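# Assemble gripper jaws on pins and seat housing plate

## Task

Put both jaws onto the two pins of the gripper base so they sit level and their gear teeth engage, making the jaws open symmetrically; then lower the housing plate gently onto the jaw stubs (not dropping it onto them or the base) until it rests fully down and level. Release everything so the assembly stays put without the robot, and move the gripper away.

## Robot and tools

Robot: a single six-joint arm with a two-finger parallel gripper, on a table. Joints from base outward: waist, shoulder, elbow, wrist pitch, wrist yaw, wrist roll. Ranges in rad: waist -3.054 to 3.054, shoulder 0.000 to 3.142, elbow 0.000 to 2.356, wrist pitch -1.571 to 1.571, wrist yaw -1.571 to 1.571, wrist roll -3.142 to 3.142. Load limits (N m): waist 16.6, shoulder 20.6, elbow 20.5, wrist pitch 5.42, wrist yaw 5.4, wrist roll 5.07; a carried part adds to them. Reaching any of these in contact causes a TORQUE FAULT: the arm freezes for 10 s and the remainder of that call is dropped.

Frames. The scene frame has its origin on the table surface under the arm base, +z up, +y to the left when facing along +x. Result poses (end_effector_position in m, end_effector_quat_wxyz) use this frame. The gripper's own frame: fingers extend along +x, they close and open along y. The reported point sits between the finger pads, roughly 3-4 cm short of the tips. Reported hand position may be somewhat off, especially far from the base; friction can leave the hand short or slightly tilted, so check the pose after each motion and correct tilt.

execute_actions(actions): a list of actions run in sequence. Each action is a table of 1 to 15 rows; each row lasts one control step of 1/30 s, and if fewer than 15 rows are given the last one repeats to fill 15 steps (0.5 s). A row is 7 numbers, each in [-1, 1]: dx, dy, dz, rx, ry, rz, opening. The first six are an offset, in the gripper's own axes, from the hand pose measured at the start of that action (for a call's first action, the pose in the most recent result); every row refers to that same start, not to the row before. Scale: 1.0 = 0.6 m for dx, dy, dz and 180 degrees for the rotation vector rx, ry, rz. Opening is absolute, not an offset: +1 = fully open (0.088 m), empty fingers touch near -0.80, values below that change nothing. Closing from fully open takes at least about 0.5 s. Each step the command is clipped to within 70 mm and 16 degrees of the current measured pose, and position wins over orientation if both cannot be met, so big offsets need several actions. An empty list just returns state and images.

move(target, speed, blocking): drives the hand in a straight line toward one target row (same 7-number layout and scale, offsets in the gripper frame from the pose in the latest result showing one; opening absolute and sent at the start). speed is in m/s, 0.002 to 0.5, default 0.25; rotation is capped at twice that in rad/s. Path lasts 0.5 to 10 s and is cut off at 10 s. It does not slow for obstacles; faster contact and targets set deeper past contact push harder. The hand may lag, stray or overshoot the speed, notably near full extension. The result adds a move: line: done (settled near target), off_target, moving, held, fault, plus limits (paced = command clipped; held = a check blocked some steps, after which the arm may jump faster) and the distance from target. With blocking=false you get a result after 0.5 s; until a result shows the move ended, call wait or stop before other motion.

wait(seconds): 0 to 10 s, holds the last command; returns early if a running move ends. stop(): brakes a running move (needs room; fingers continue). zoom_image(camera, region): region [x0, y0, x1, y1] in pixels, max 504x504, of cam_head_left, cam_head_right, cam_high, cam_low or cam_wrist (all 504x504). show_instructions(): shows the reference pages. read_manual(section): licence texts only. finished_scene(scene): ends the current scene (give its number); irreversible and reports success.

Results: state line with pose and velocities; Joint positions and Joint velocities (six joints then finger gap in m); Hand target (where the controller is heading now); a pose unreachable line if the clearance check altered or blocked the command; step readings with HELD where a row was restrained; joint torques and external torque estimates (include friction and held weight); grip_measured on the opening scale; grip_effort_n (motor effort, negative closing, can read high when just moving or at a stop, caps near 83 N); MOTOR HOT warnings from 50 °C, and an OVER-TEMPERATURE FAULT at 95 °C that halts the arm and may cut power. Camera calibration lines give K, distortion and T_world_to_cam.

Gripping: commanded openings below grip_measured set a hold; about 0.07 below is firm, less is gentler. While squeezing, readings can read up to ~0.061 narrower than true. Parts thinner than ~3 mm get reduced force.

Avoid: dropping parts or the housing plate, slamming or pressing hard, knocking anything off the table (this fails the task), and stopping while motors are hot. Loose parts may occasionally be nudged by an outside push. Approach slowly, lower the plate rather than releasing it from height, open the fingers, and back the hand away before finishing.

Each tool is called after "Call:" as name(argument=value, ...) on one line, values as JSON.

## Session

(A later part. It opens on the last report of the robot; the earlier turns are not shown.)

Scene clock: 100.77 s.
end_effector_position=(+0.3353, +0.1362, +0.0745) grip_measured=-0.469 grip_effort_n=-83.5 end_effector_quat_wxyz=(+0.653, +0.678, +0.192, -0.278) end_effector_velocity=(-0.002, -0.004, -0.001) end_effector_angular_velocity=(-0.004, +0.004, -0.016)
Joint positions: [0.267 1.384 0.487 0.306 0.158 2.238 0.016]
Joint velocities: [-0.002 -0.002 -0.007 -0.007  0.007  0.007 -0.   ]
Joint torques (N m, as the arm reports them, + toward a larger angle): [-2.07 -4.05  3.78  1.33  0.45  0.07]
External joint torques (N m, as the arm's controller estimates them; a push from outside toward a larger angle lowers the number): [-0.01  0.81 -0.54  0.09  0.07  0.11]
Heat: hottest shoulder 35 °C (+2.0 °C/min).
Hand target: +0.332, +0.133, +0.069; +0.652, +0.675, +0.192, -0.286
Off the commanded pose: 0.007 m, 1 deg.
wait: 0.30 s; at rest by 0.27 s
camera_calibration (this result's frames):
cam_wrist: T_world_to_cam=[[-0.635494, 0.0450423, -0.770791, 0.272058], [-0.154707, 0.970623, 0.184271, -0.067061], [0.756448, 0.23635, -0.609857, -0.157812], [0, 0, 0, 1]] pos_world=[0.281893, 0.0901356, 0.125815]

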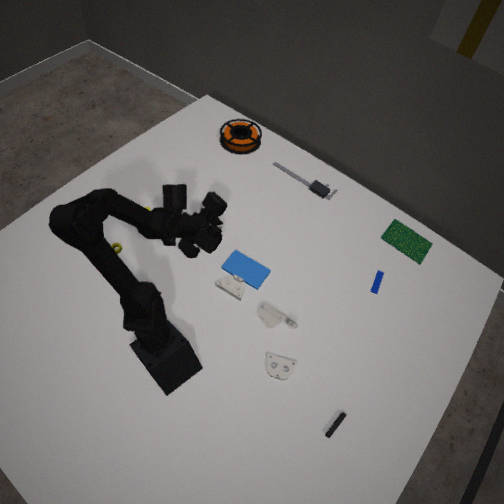

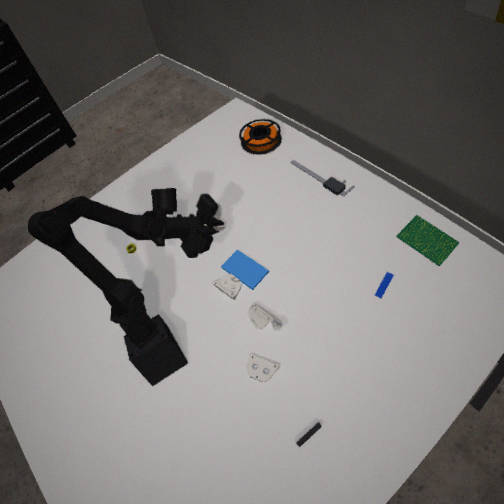

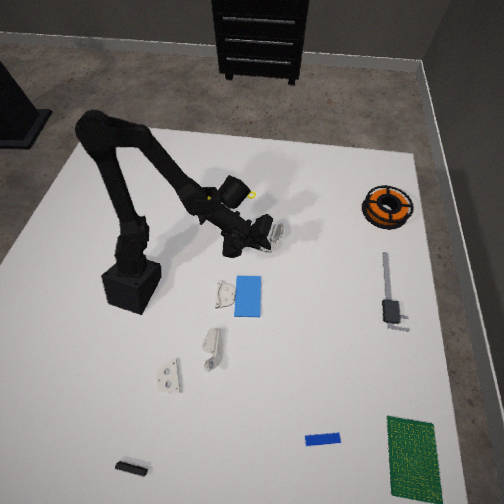

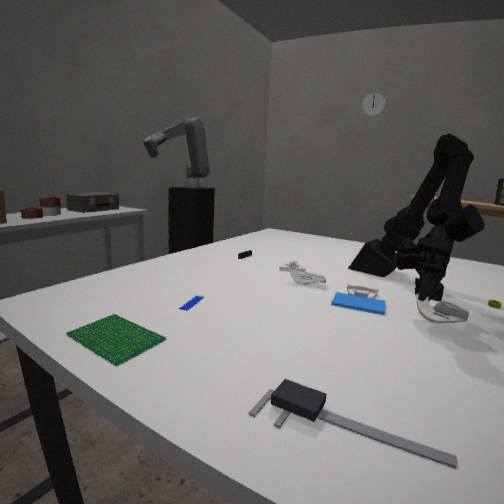

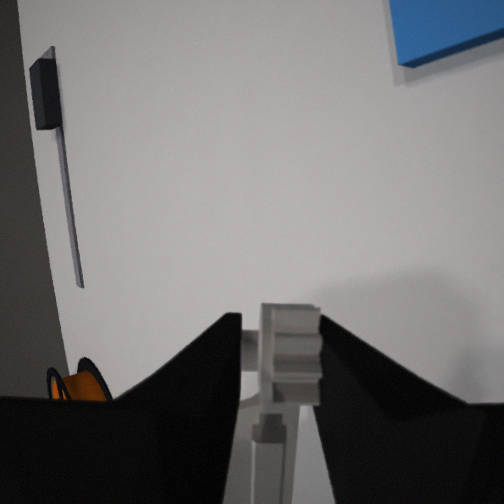

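Call:
execute_actions(actions=[[[0.003,-0.0106,0.0057,0,-0.004,-0.0044,-0.54],[0.0044,-0.0124,0.0057,0,-0.004,-0.0055,-0.54],[0.0064,-0.0149,0.0057,0,-0.004,-0.007,-0.54],[0.009,-0.018,0.0057,0,-0.004,-0.009,-0.54],[0.0118,-0.0215,0.0057,0,-0.004,-0.0112,-0.54],[0.0147,-0.0251,0.0057,0,-0.004,-0.0134,-0.54],[0.0174,-0.0285,0.0057,0,-0.004,-0.0155,-0.54],[0.0198,-0.0315,0.0057,0,-0.004,-0.0174,-0.54],[0.0218,-0.0339,0.0057,0,-0.004,-0.0189,-0.54],[0.0233,-0.0358,0.0057,0,-0.004,-0.0201,-0.54],[0.0242,-0.0369,0.0057,0,-0.004,-0.0208,-0.54],[0.0245,-0.0373,0.0057,0,-0.004,-0.021,-0.54]]])

Call:
zoom_image(camera="cam_low", region=[380, 250, 500, 350])

Scene clock: 109.07 s.
end_effector_position=(+0.3330, +0.1334, +0.0531) grip_measured=-0.469 grip_effort_n=-83.5 end_effector_quat_wxyz=(+0.646, +0.672, +0.206, -0.298) end_effector_velocity=(-0.002, +0.001, -0.007) end_effector_angular_velocity=(+0.005, +0.020, +0.017)
Joint positions: [0.281 1.46  0.487 0.334 0.145 2.254 0.016]
Joint velocities: [ 0.002  0.022 -0.007  0.022 -0.022 -0.007 -0.   ]
Joint torques (N m, as the arm reports them, + toward a larger angle): [-2.04 -3.81  4.67  1.06  0.19  0.04]
External joint torques (N m, as the arm's controller estimates them; a push from outside toward a larger angle lowers the number): [ 0.06  1.21  0.81 -0.1  -0.18  0.08]
Heat: hottest shoulder 34 °C (+1.0 °C/min).
Hand target: +0.332, +0.133, +0.048; +0.644, +0.670, +0.210, -0.304
Off the commanded pose: 0.005 m, 1 deg.
Step readings (end_effector_position):
0: (+0.3354, +0.1363, +0.0746)
1: (+0.3353, +0.1363, +0.0744)
2: (+0.3353, +0.1363, +0.0743)
4: (+0.3351, +0.1362, +0.0726)
8: (+0.3339, +0.1347, +0.0636)
15: end_effector_position above
camera_calibration (this result's frames):
cam_wrist: T_world_to_cam=[[-0.673914, 0.0514735, -0.737014, 0.264388], [-0.136501, 0.971721, 0.19268, -0.0674133], [0.72609, 0.230453, -0.647831, -0.155577], [0, 0, 0, 1]] pos_world=[0.281936, 0.087751, 0.10706]

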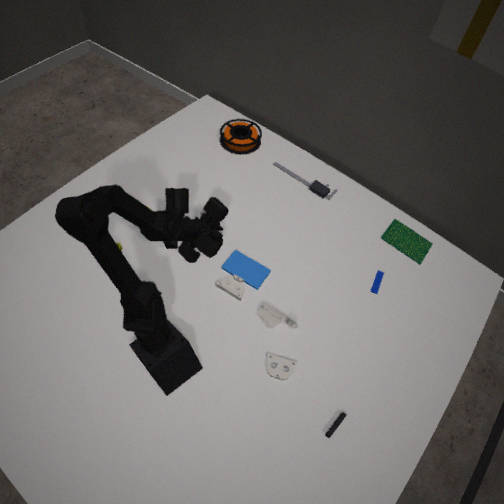

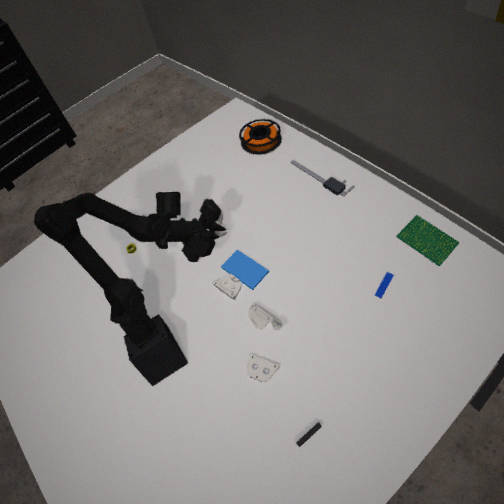

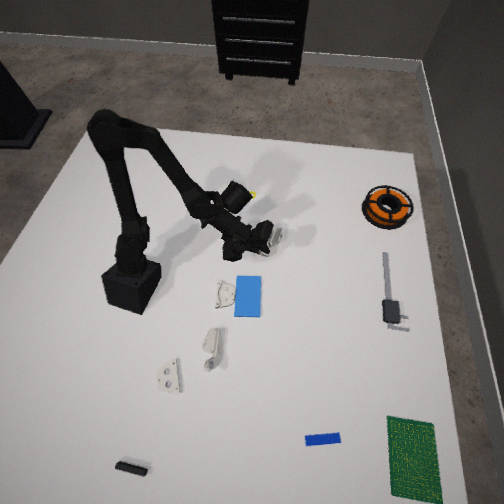

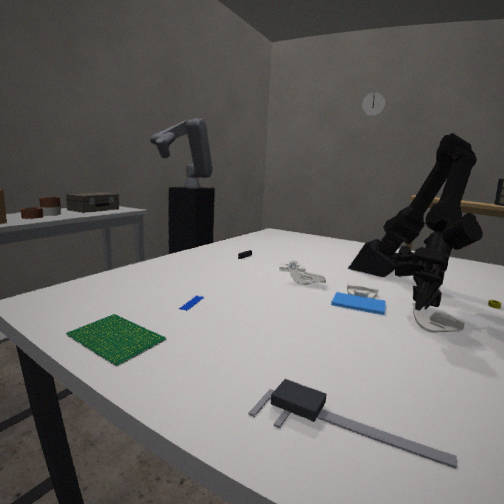

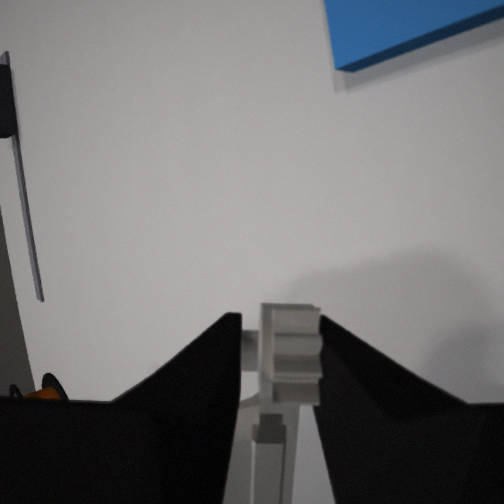

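Region (380, 250, 500, 350) of cam_low's 504x504 image, scaled by 4.200, with more detail than that image has.

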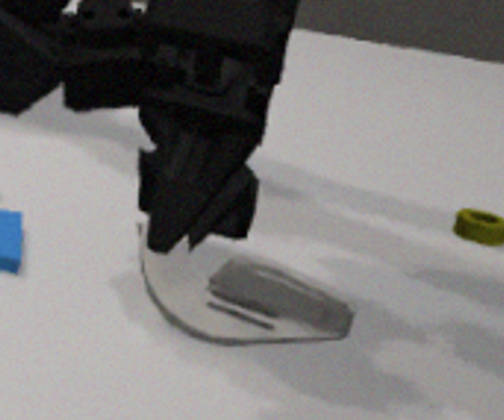

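Call:
execute_actions(actions=[[[0,0,0,0,0,0,-0.47],[0,0,0,0,0,0,-0.43],[0,0,0,0,0,0,-0.39],[0,0,0,0,0,0,-0.35],[0,0,0,0,0,0,-0.3],[0,0,0,0,0,0,-0.24],[0,0,0,0,0,0,-0.18],[0,0,0,0,0,0,-0.11],[0,0,0,0,0,0,-0.04],[0,0,0,0,0,0,0.03],[0,0,0,0,0,0,0.1],[0,0,0,0,0,0,0.16],[0,0,0,0,0,0,0.22],[0,0,0,0,0,0,0.27],[0,0,0,0,0,0,0.31]]])

Call:
execute_actions(actions=[])

Scene clock: 112.70 s.
end_effector_position=(+0.3331, +0.1334, +0.0528) grip_measured=+0.178 grip_effort_n=12.8 end_effector_quat_wxyz=(+0.646, +0.672, +0.206, -0.298) end_effector_velocity=(-0.000, +0.003, -0.000) end_effector_angular_velocity=(+0.011, +0.006, +0.018)
Joint positions: [0.281 1.462 0.487 0.336 0.145 2.254 0.048]
Joint velocities: [-0.002 -0.002 -0.002  0.007 -0.022 -0.007  0.076]
Joint torques (N m, as the arm reports them, + toward a larger angle): [-2.39 -5.78  4.37  0.98  0.32 -0.08]
External joint torques (N m, as the arm's controller estimates them; a push from outside toward a larger angle lowers the number): [-0.27 -0.7   0.39 -0.21 -0.05 -0.03]
Heat: hottest shoulder 33 °C (+0.0 °C/min).
Hand target: +0.333, +0.133, +0.053; +0.646, +0.672, +0.206, -0.298
Off the commanded pose: 0.000 m, 0 deg.
Step readings (end_effector_position):
0: (+0.3332, +0.1334, +0.0528)
1: (+0.3332, +0.1334, +0.0528)
2: (+0.3332, +0.1334, +0.0528)
4: (+0.3332, +0.1334, +0.0528)
8: (+0.3331, +0.1334, +0.0528)
15: end_effector_position above
camera_calibration (this result's frames):
cam_wrist: T_world_to_cam=[[-0.67387, 0.0518522, -0.737028, 0.264217], [-0.136262, 0.971702, 0.192947, -0.0673842], [0.726176, 0.23045, -0.647736, -0.15584], [0, 0, 0, 1]] pos_world=[0.282034, 0.0876904, 0.106794]

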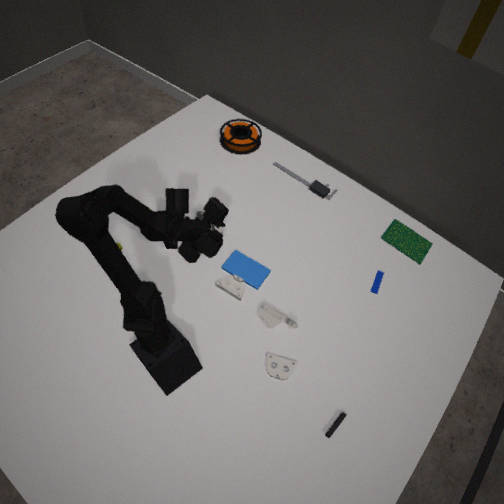

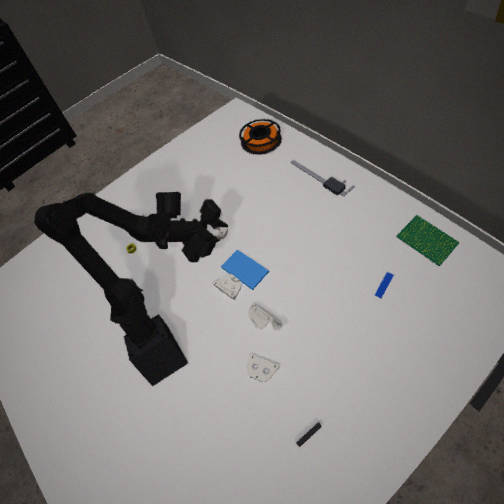

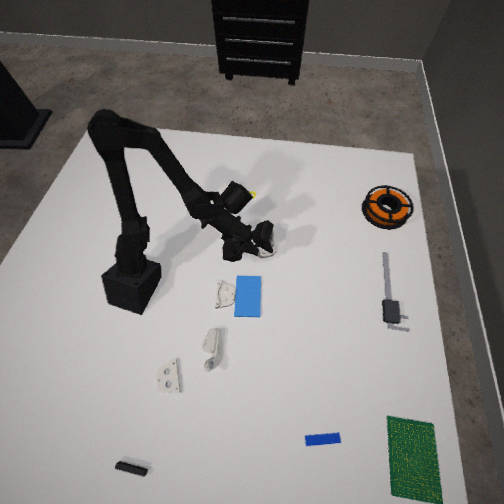

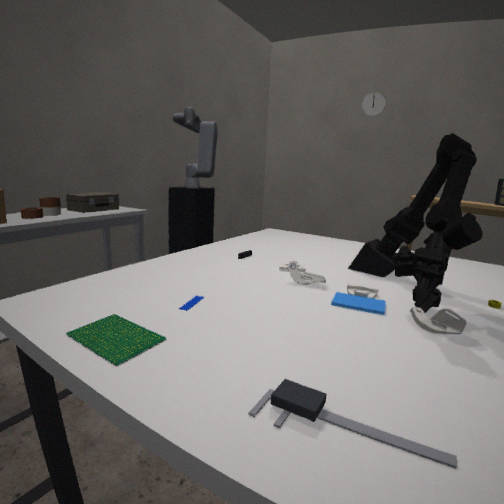

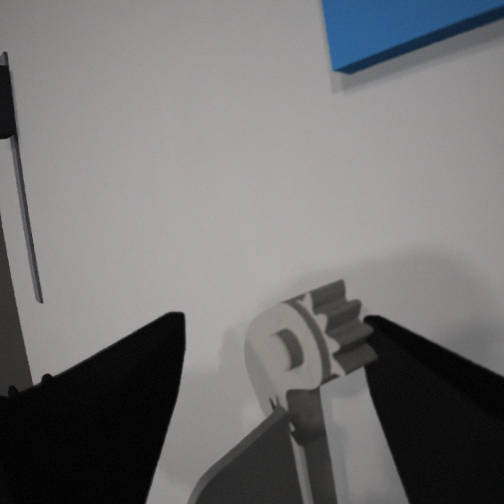

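Scene clock: 112.70 s.
end_effector_position=(+0.3331, +0.1334, +0.0528) grip_measured=+0.178 grip_effort_n=12.8 end_effector_quat_wxyz=(+0.646, +0.672, +0.206, -0.298) end_effector_velocity=(-0.000, +0.003, -0.000) end_effector_angular_velocity=(+0.011, +0.006, +0.018)
Joint positions: [0.281 1.462 0.487 0.336 0.145 2.254 0.048]
Joint velocities: [-0.002 -0.002 -0.002  0.007 -0.022 -0.007  0.076]
Joint torques (N m, as the arm reports them, + toward a larger angle): [-2.39 -5.78  4.37  0.98  0.32 -0.08]
External joint torques (N m, as the arm's controller estimates them; a push from outside toward a larger angle lowers the number): [-0.27 -0.7   0.39 -0.21 -0.05 -0.03]
Heat: hottest shoulder 33 °C (+0.0 °C/min).
Hand target: +0.333, +0.133, +0.053; +0.646, +0.672, +0.206, -0.298
Off the commanded pose: 0.000 m, 0 deg.
camera_calibration (this result's frames):
cam_wrist: T_world_to_cam=[[-0.67387, 0.0518522, -0.737028, 0.264217], [-0.136262, 0.971702, 0.192947, -0.0673842], [0.726176, 0.23045, -0.647736, -0.15584], [0, 0, 0, 1]] pos_world=[0.282034, 0.0876904, 0.106794]

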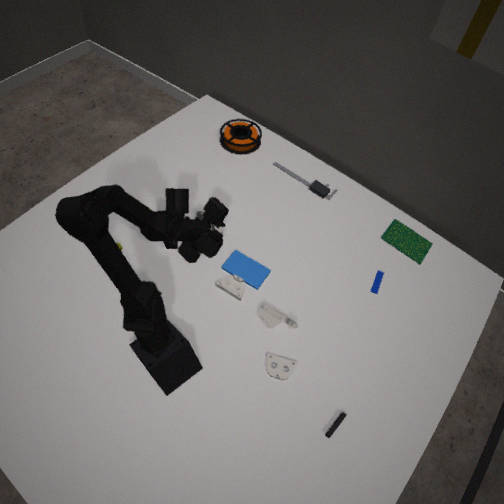

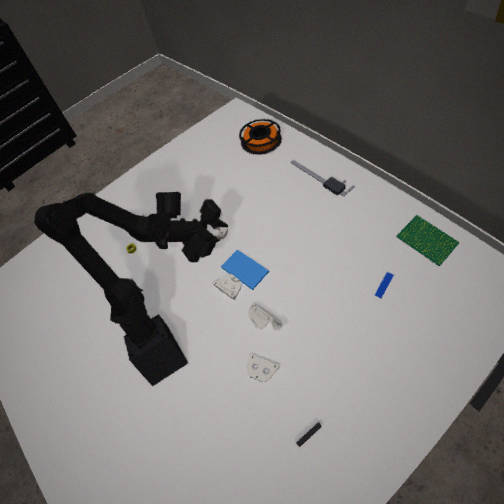

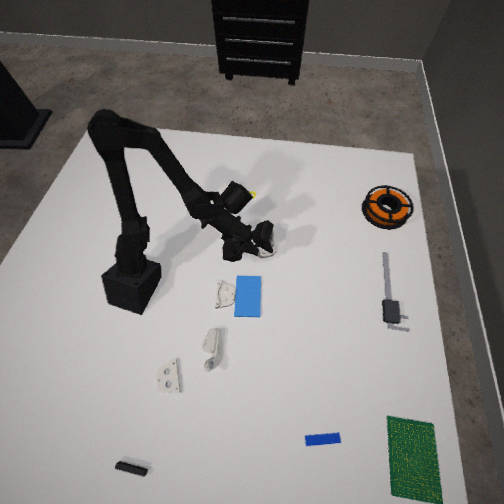

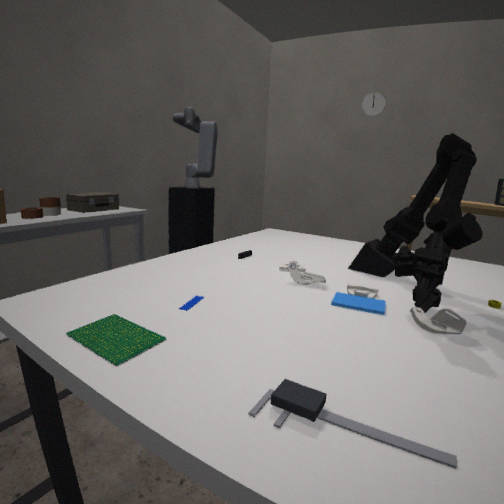

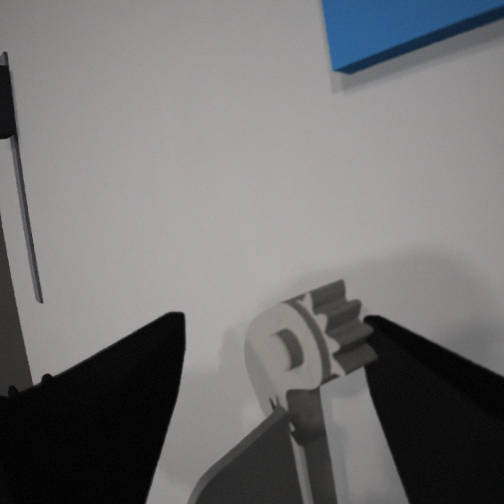

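Call:
execute_actions(actions=[])

Scene clock: 114.73 s.
end_effector_position=(+0.3331, +0.1334, +0.0528) grip_measured=+0.307 grip_effort_n=12.8 end_effector_quat_wxyz=(+0.646, +0.672, +0.206, -0.298) end_effector_velocity=(-0.003, -0.003, -0.003) end_effector_angular_velocity=(+0.000, +0.020, -0.011)
Joint positions: [0.281 1.462 0.487 0.336 0.145 2.254 0.054]
Joint velocities: [-0.002 -0.002 -0.002 -0.022 -0.007  0.007 -0.   ]
Joint torques (N m, as the arm reports them, + toward a larger angle): [-2.39 -5.79  4.42  0.98  0.32 -0.08]
External joint torques (N m, as the arm's controller estimates them; a push from outside toward a larger angle lowers the number): [-0.28 -0.75  0.48 -0.2  -0.05 -0.04]
Heat: hottest shoulder 33 °C (+0.0 °C/min).
Hand target: +0.333, +0.133, +0.053; +0.646, +0.672, +0.206, -0.298
Off the commanded pose: 0.000 m, 0 deg.
camera_calibration (this result's frames):
cam_wrist: T_world_to_cam=[[-0.67387, 0.0518522, -0.737028, 0.264217], [-0.136262, 0.971702, 0.192947, -0.0673842], [0.726176, 0.23045, -0.647736, -0.15584], [0, 0, 0, 1]] pos_world=[0.282034, 0.0876904, 0.106794]

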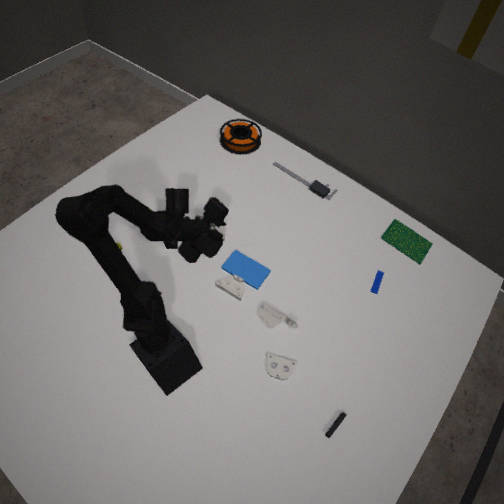

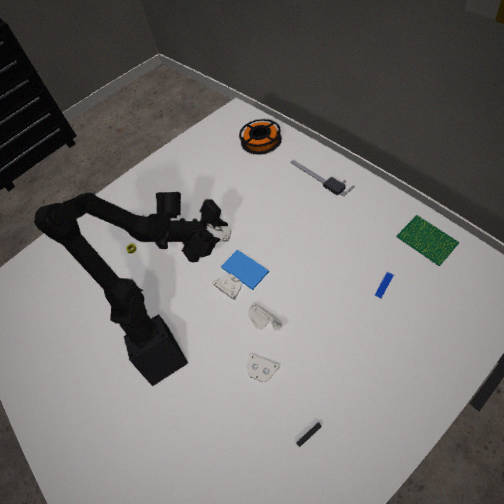

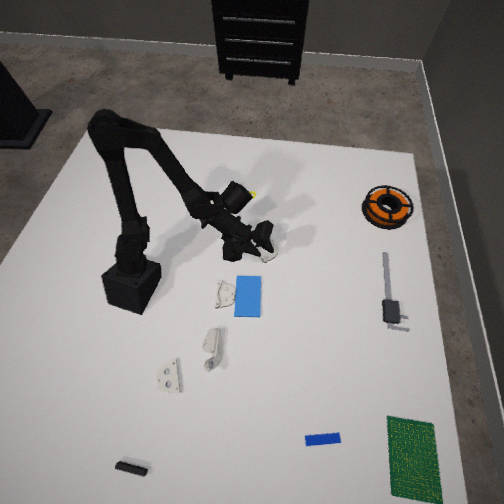

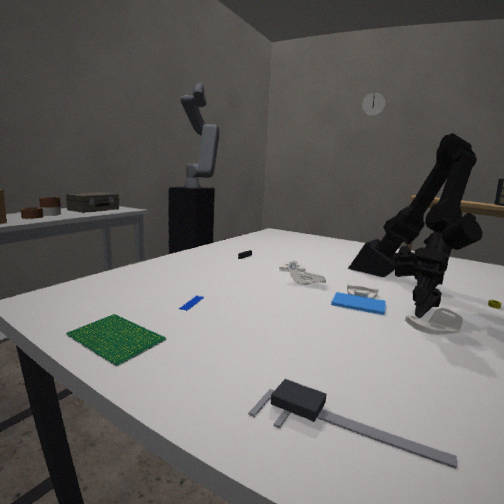

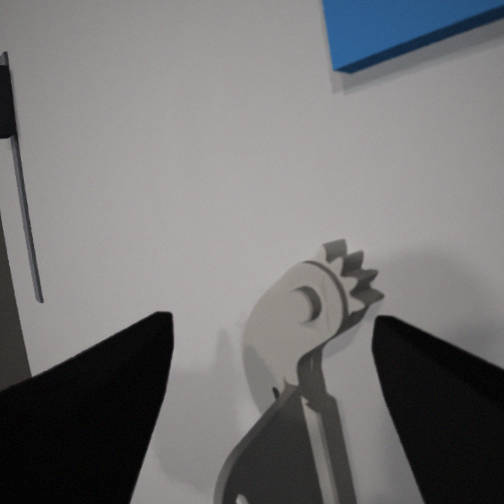

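Call:
zoom_image(camera="cam_wrist", region=[190, 224, 470, 504])

Call:
zoom_image(camera="cam_low", region=[380, 260, 500, 350])

Region (190, 224, 470, 504) of cam_wrist's 504x504 image, scaled by 1.800, with more detail than that image has.

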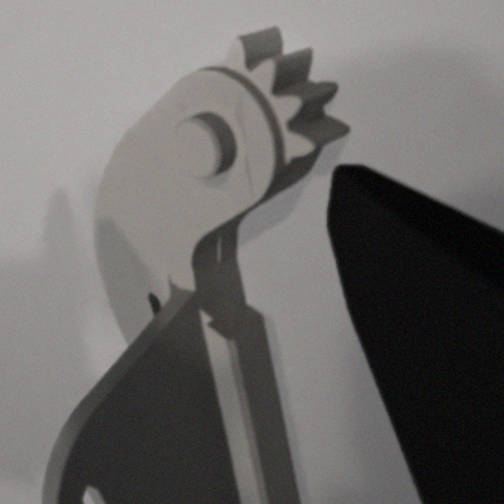

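Region (380, 260, 500, 350) of cam_low's 504x504 image, scaled by 4.200, with more detail than that image has; it fills the top 378 rows of this view, and the rest is white.

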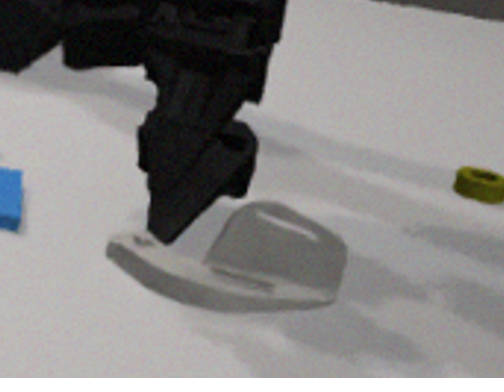

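Call:
execute_actions(actions=[[[-0.0015,0.0002,0.0001,0,0,0,0.31],[-0.0056,0.0013,0.0005,0,0,0,0.31],[-0.0113,0.003,0.001,-0.0005,0.0003,-0.0012,0.31],[-0.0186,0.0057,0.0016,-0.0021,0.001,-0.0048,0.31],[-0.0263,0.0096,0.0021,-0.0046,0.0022,-0.0105,0.31],[-0.0339,0.0146,0.0025,-0.0079,0.0038,-0.0181,0.31],[-0.0408,0.0209,0.0028,-0.012,0.0058,-0.0274,0.31],[-0.0471,0.0278,0.0029,-0.0167,0.0081,-0.0383,0.31],[-0.053,0.0351,0.0022,-0.022,0.0107,-0.0504,0.3],[-0.0581,0.0424,0.0004,-0.0278,0.0135,-0.0637,0.25],[-0.0623,0.0494,-0.0026,-0.034,0.0165,-0.0779,0.18],[-0.0651,0.0561,-0.0067,-0.0405,0.0196,-0.0928,0.1],[-0.0666,0.0618,-0.0116,-0.0472,0.0229,-0.1081,0.02],[-0.0667,0.0665,-0.0172,-0.0541,0.0262,-0.1238,-0.06],[-0.065,0.0697,-0.0233,-0.061,0.0295,-0.1397,-0.14]],[[-0.0058,0.0218,-0.0207,-0.0253,0.0122,-0.0579,-0.2],[-0.0037,0.0259,-0.0268,-0.032,0.0155,-0.0733,-0.26],[-0.0016,0.0301,-0.0331,-0.0385,0.0186,-0.0881,-0.32],[0.0005,0.0342,-0.0392,-0.0447,0.0216,-0.1023,-0.38],[0.0025,0.0381,-0.0453,-0.0505,0.0244,-0.1156,-0.42],[0.0044,0.0418,-0.0509,-0.0558,0.027,-0.1277,-0.42],[0.0061,0.0453,-0.056,-0.0605,0.0293,-0.1386,-0.42],[0.0077,0.0483,-0.0605,-0.0646,0.0313,-0.1479,-0.42],[0.0089,0.0509,-0.0643,-0.0679,0.0329,-0.1555,-0.42],[0.0099,0.0527,-0.0671,-0.0704,0.0341,-0.1612,-0.42],[0.0105,0.0539,-0.0689,-0.0719,0.0348,-0.1648,-0.42],[0.0107,0.0544,-0.0696,-0.0725,0.0351,-0.166,-0.42]]])

Scene clock: 139.87 s.
end_effector_position=(+0.3544, +0.1789, +0.1150) grip_measured=-0.415 grip_effort_n=-15.1 end_effector_quat_wxyz=(+0.574, +0.459, +0.537, -0.414) end_effector_velocity=(+0.011, +0.018, +0.001) end_effector_angular_velocity=(-0.039, +0.308, +0.107)
Joint positions: [ 0.067  1.729  1.401 -0.975 -0.431  1.609  0.019]
Joint velocities: [ 0.017  0.295  0.442 -0.476 -0.051 -0.227 -0.001]
Joint torques (N m, as the arm reports them, + toward a larger angle): [-3.58 -6.6   6.25  0.07 -0.04 -0.14]
External joint torques (N m, as the arm's controller estimates them; a push from outside toward a larger angle lowers the number): [-0.15  1.02  1.27 -0.19 -0.12 -0.13]
External joint torques at the end of the 1st action: [-0.38  1.15  1.78 -0.23 -0.15 -0.13]
Heat: hottest shoulder 33 °C (+0.0 °C/min).
Hand target: +0.356, +0.180, +0.112; +0.567, +0.447, +0.549, -0.421
Off the commanded pose: 0.004 m, 3 deg.
Step readings (end_effector_position; steps 1 to 15: 1st action; 16 to 30: 2nd action):
0: (+0.3331, +0.1334, +0.0528)
1: (+0.3331, +0.1334, +0.0528)
2: (+0.3329, +0.1332, +0.0527)
4: (+0.3306, +0.1325, +0.0533)
8: (+0.3209, +0.1303, +0.0628)
15: (+0.3242, +0.1383, +0.1012)
16: (+0.3274, +0.1425, +0.1069)
17: (+0.3306, +0.1465, +0.1111)
19: (+0.3350, +0.1547, +0.1152)
23: (+0.3433, +0.1674, +0.1144)
30: end_effector_position above
camera_calibration (this result's frames):
cam_wrist: T_world_to_cam=[[-0.961215, -0.266297, -0.0717786, 0.404273], [-0.274857, 0.903393, 0.329144, -0.0751155], [-0.0228058, 0.336106, -0.941548, 0.138818], [0, 0, 0, 1]] pos_world=[0.371113, 0.128858, 0.184446]

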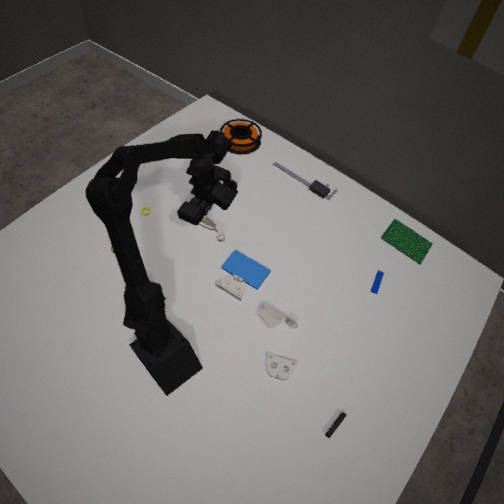

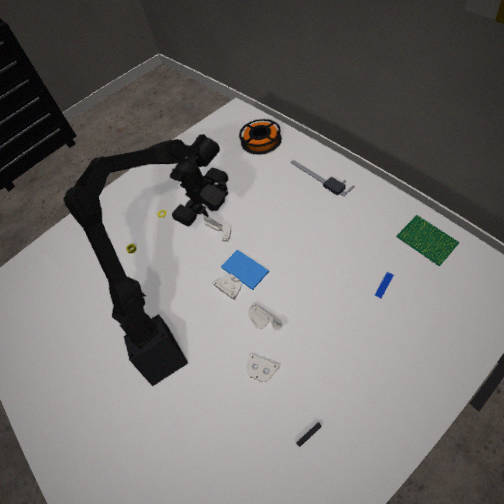

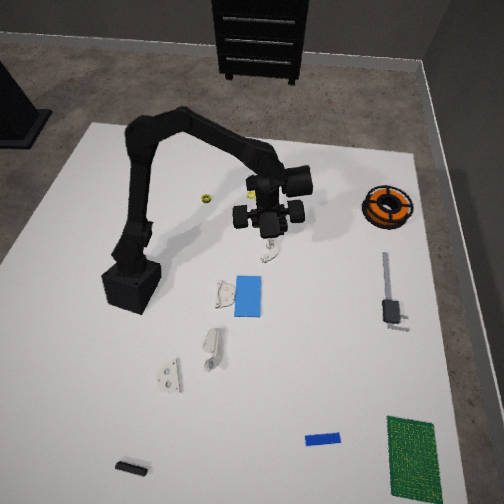

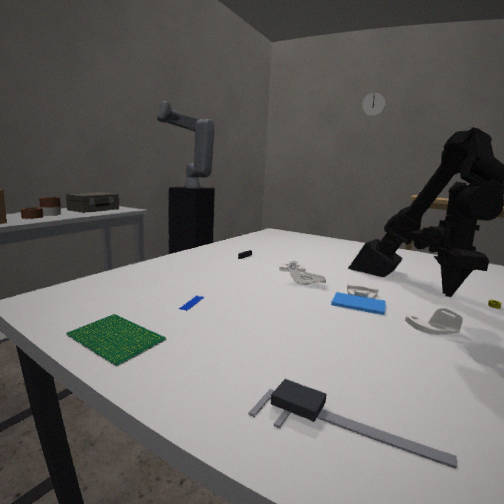

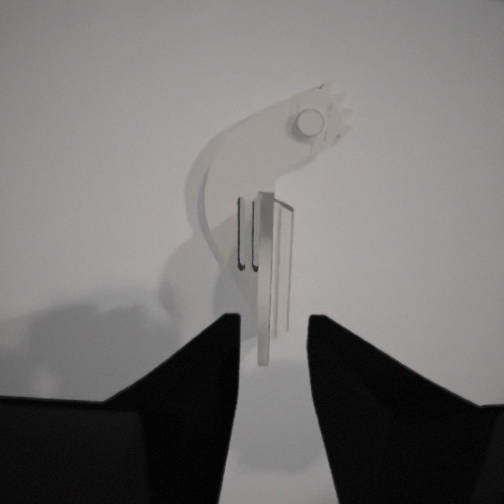

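Call:
execute_actions(actions=[])

Call:
zoom_image(camera="cam_wrist", region=[170, 70, 380, 280])

Call:
zoom_image(camera="cam_wrist", region=[170, 180, 380, 390])

Scene clock: 141.17 s.
end_effector_position=(+0.3539, +0.1797, +0.1153) grip_measured=-0.417 grip_effort_n=-15.6 end_effector_quat_wxyz=(+0.569, +0.450, +0.545, -0.420) end_effector_velocity=(-0.002, -0.000, +0.000) end_effector_angular_velocity=(+0.006, +0.007, -0.012)
Joint positions: [ 0.068  1.751  1.434 -1.018 -0.433  1.591  0.019]
Joint velocities: [-0.002 -0.002 -0.002 -0.007 -0.007  0.007 -0.   ]
Joint torques (N m, as the arm reports them, + toward a larger angle): [-3.56 -6.33  6.57  0.13 -0.06 -0.14]
External joint torques (N m, as the arm's controller estimates them; a push from outside toward a larger angle lowers the number): [-0.16  1.27  1.4  -0.22 -0.12 -0.14]
Heat: hottest shoulder 33 °C (+0.0 °C/min).
Hand target: +0.356, +0.180, +0.112; +0.567, +0.447, +0.549, -0.421
Off the commanded pose: 0.004 m, 1 deg.
camera_calibration (this result's frames):
cam_wrist: T_world_to_cam=[[-0.961159, -0.272633, -0.0429362, 0.401822], [-0.271136, 0.903686, 0.331417, -0.0776597], [-0.0515546, 0.330186, -0.942507, 0.150128], [0, 0, 0, 1]] pos_world=[0.372898, 0.13016, 0.184487]

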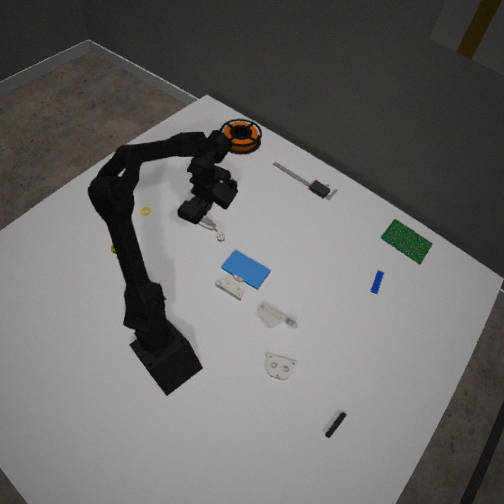

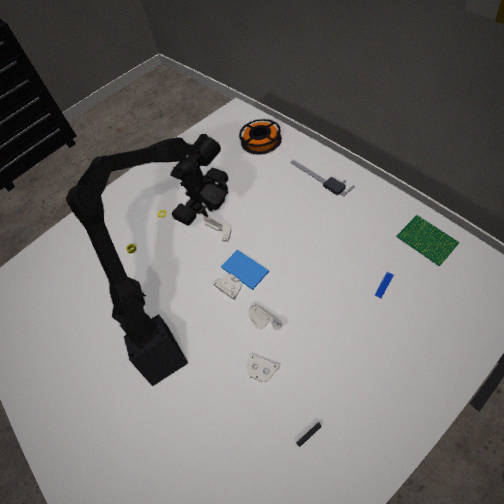

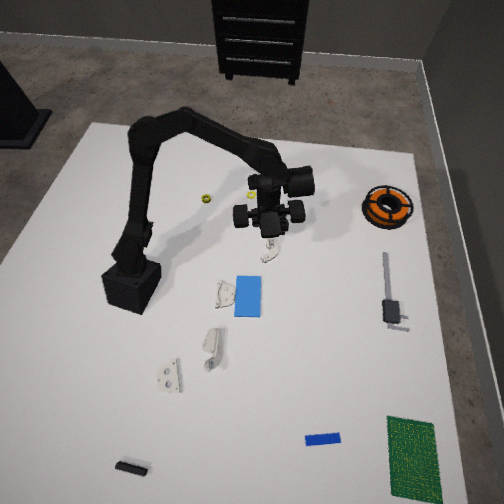

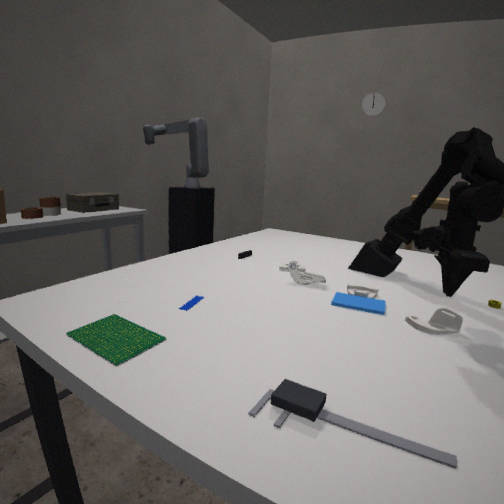

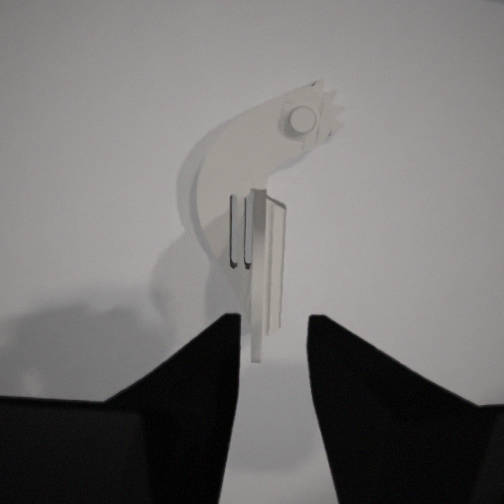

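Region (170, 70, 380, 280) of cam_wrist's 504x504 image, scaled by 2.400, with more detail than that image has.

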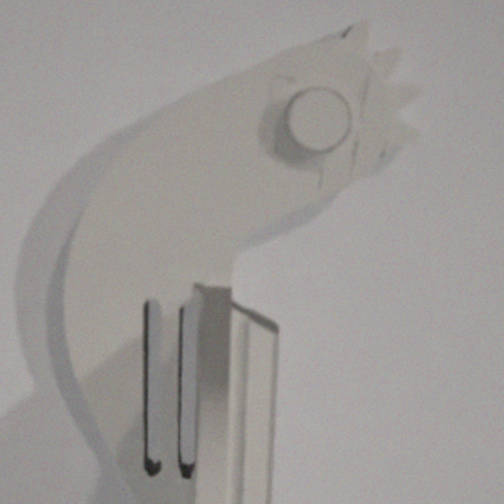

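Region (170, 180, 380, 390) of cam_wrist's 504x504 image, scaled by 2.400, with more detail than that image has.

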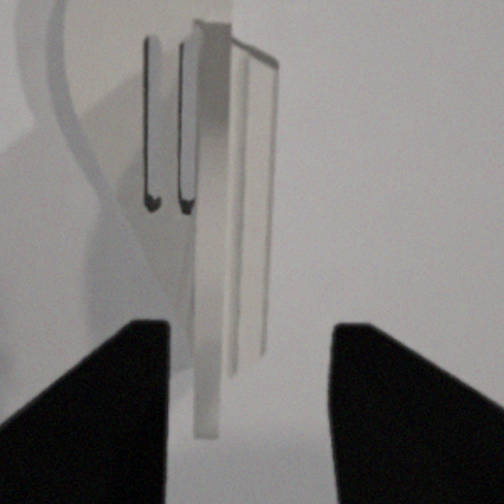

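Call:
execute_actions(actions=[[[0.0067,0.0035,-0.0002,0,0,-0.0039,-0.42],[0.0116,0.0045,-0.0006,0.0001,0,-0.0061,-0.42],[0.0191,0.0054,-0.0011,0.0003,0,-0.0093,-0.42],[0.0285,0.0066,-0.0016,0.0005,0,-0.0128,-0.42],[0.0393,0.0074,-0.0021,0.0008,0,-0.0161,-0.42],[0.051,0.0076,-0.0023,0.001,0,-0.0187,-0.42],[0.063,0.0069,-0.0021,0.0013,0,-0.02,-0.42],[0.0747,0.0056,-0.0018,0.0015,0,-0.0206,-0.42],[0.0855,0.0045,-0.0015,0.0018,0,-0.0211,-0.42],[0.0949,0.0035,-0.0012,0.002,0,-0.0215,-0.42],[0.1024,0.0027,-0.001,0.0022,0,-0.0219,-0.42],[0.1073,0.0022,-0.0009,0.0023,0,-0.0221,-0.42],[0.109,0.002,-0.0008,0.0023,0,-0.0222,-0.42]]])

Call:
wait(seconds=0.3)

Scene clock: 159.70 s.
end_effector_position=(+0.3590, +0.1846, +0.0598) grip_measured=-0.417 grip_effort_n=-15.1 end_effector_quat_wxyz=(+0.557, +0.434, +0.560, -0.434) end_effector_velocity=(-0.010, -0.007, -0.068) end_effector_angular_velocity=(-0.012, +0.099, -0.030)
Joint positions: [ 0.14   1.874  1.407 -0.896 -0.425  1.639  0.019]
Joint velocities: [ 0.061  0.134 -0.071  0.125 -0.007  0.051  0.   ]
Joint torques (N m, as the arm reports them, + toward a larger angle): [-4.23 -7.85  4.56  0.39  0.17  0.1 ]
External joint torques (N m, as the arm's controller estimates them; a push from outside toward a larger angle lowers the number): [-0.31  1.09 -0.7   0.07  0.1   0.1 ]
Heat: hottest shoulder 34 °C (-1.0 °C/min).
Hand target: +0.358, +0.181, +0.050; +0.552, +0.432, +0.559, -0.442
Off the commanded pose: 0.010 m, 1 deg.
Step readings (end_effector_position):
0: (+0.3539, +0.1797, +0.1153)
1: (+0.3539, +0.1797, +0.1152)
2: (+0.3539, +0.1797, +0.1149)
4: (+0.3554, +0.1805, +0.1125)
8: (+0.3590, +0.1834, +0.0953)
15: end_effector_position above
camera_calibration (this result's frames):
cam_wrist: T_world_to_cam=[[-0.960953, -0.276435, 0.0124092, 0.402986], [-0.256115, 0.905504, 0.33833, -0.0684824], [-0.104763, 0.321941, -0.940946, 0.117044], [0, 0, 0, 1]] pos_world=[0.381972, 0.135729, 0.128301]

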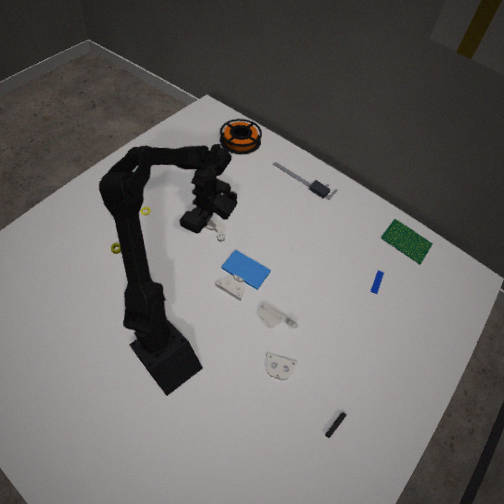

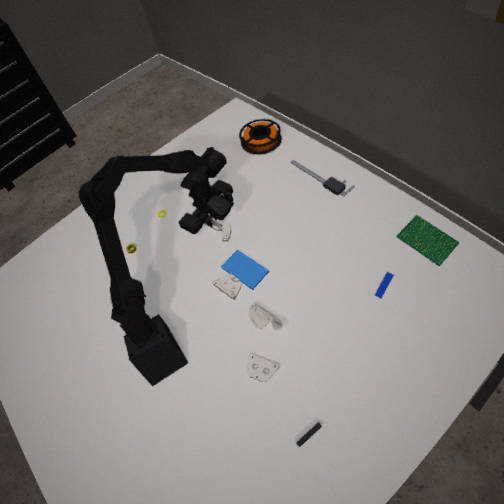

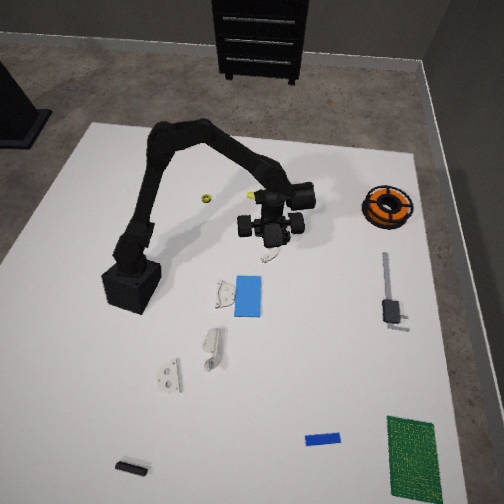

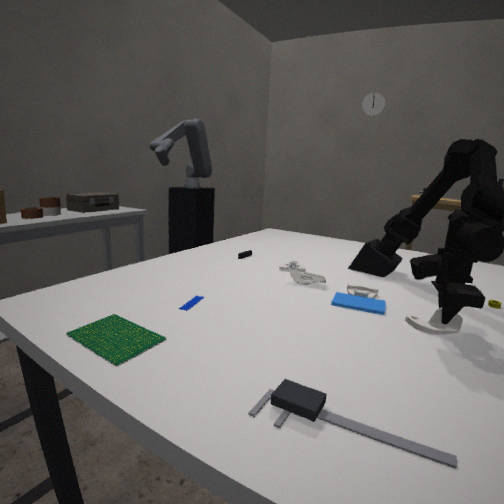

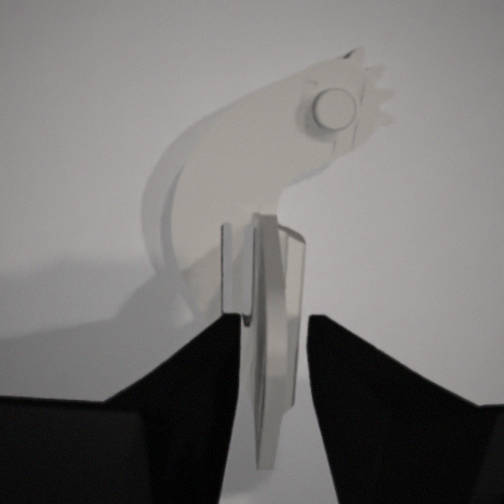

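Scene clock: 160.00 s.
end_effector_position=(+0.3605, +0.1846, +0.0572) grip_measured=-0.417 grip_effort_n=-15.1 end_effector_quat_wxyz=(+0.558, +0.436, +0.558, -0.433) end_effector_velocity=(-0.001, -0.002, +0.001) end_effector_angular_velocity=(-0.009, +0.003, +0.002)
Joint positions: [ 0.142  1.879  1.404 -0.883 -0.424  1.644  0.019]
Joint velocities: [-0.002 -0.002 -0.002 -0.007  0.007 -0.007 -0.   ]
Joint torques (N m, as the arm reports them, + toward a larger angle): [-3.94 -7.23  4.21  0.35  0.13  0.09]
External joint torques (N m, as the arm's controller estimates them; a push from outside toward a larger angle lowers the number): [-0.27  0.95 -0.53  0.09  0.07  0.09]
Heat: hottest shoulder 34 °C (-1.0 °C/min).
Hand target: +0.358, +0.181, +0.051; +0.552, +0.433, +0.559, -0.442
Off the commanded pose: 0.008 m, 1 deg.
wait: 0.30 s; at rest by 0.23 s
camera_calibration (this result's frames):
cam_wrist: T_world_to_cam=[[-0.961251, -0.275559, 0.00794058, 0.404662], [-0.256789, 0.905508, 0.33781, -0.0669082], [-0.100277, 0.322681, -0.941181, 0.113048], [0, 0, 0, 1]] pos_world=[0.383136, 0.135616, 0.125788]

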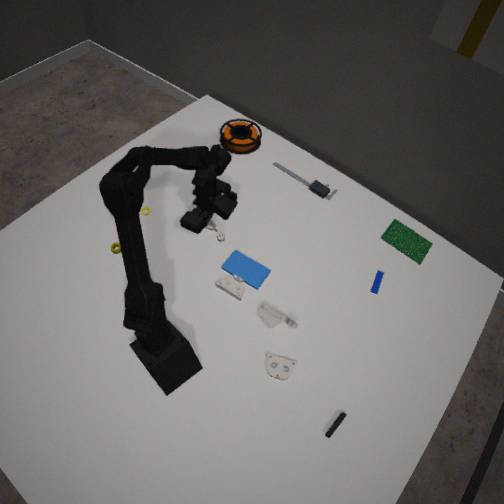

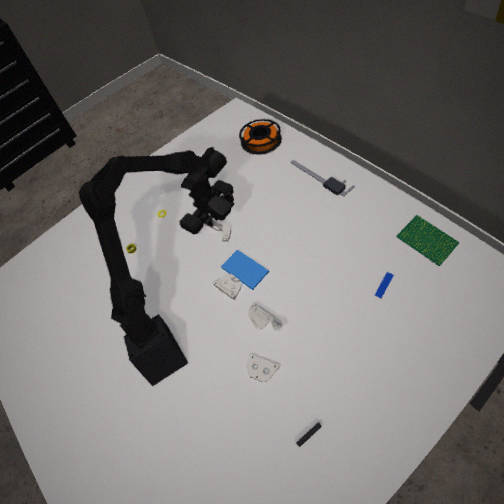

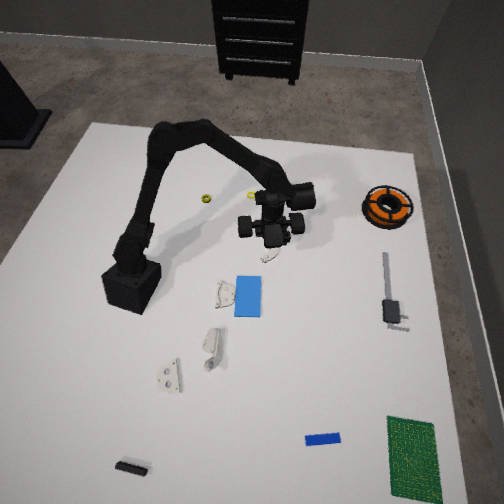

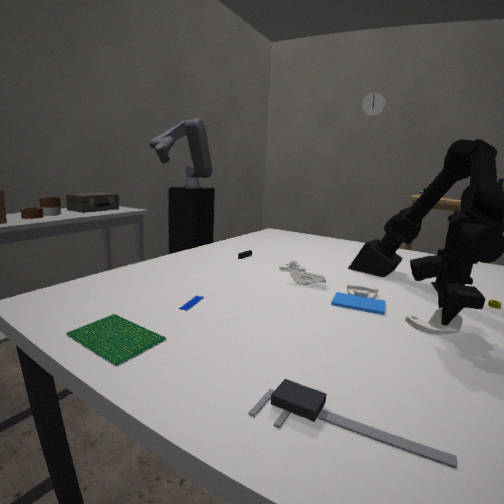

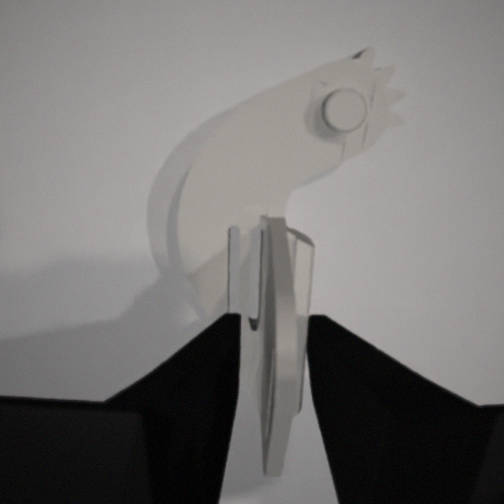

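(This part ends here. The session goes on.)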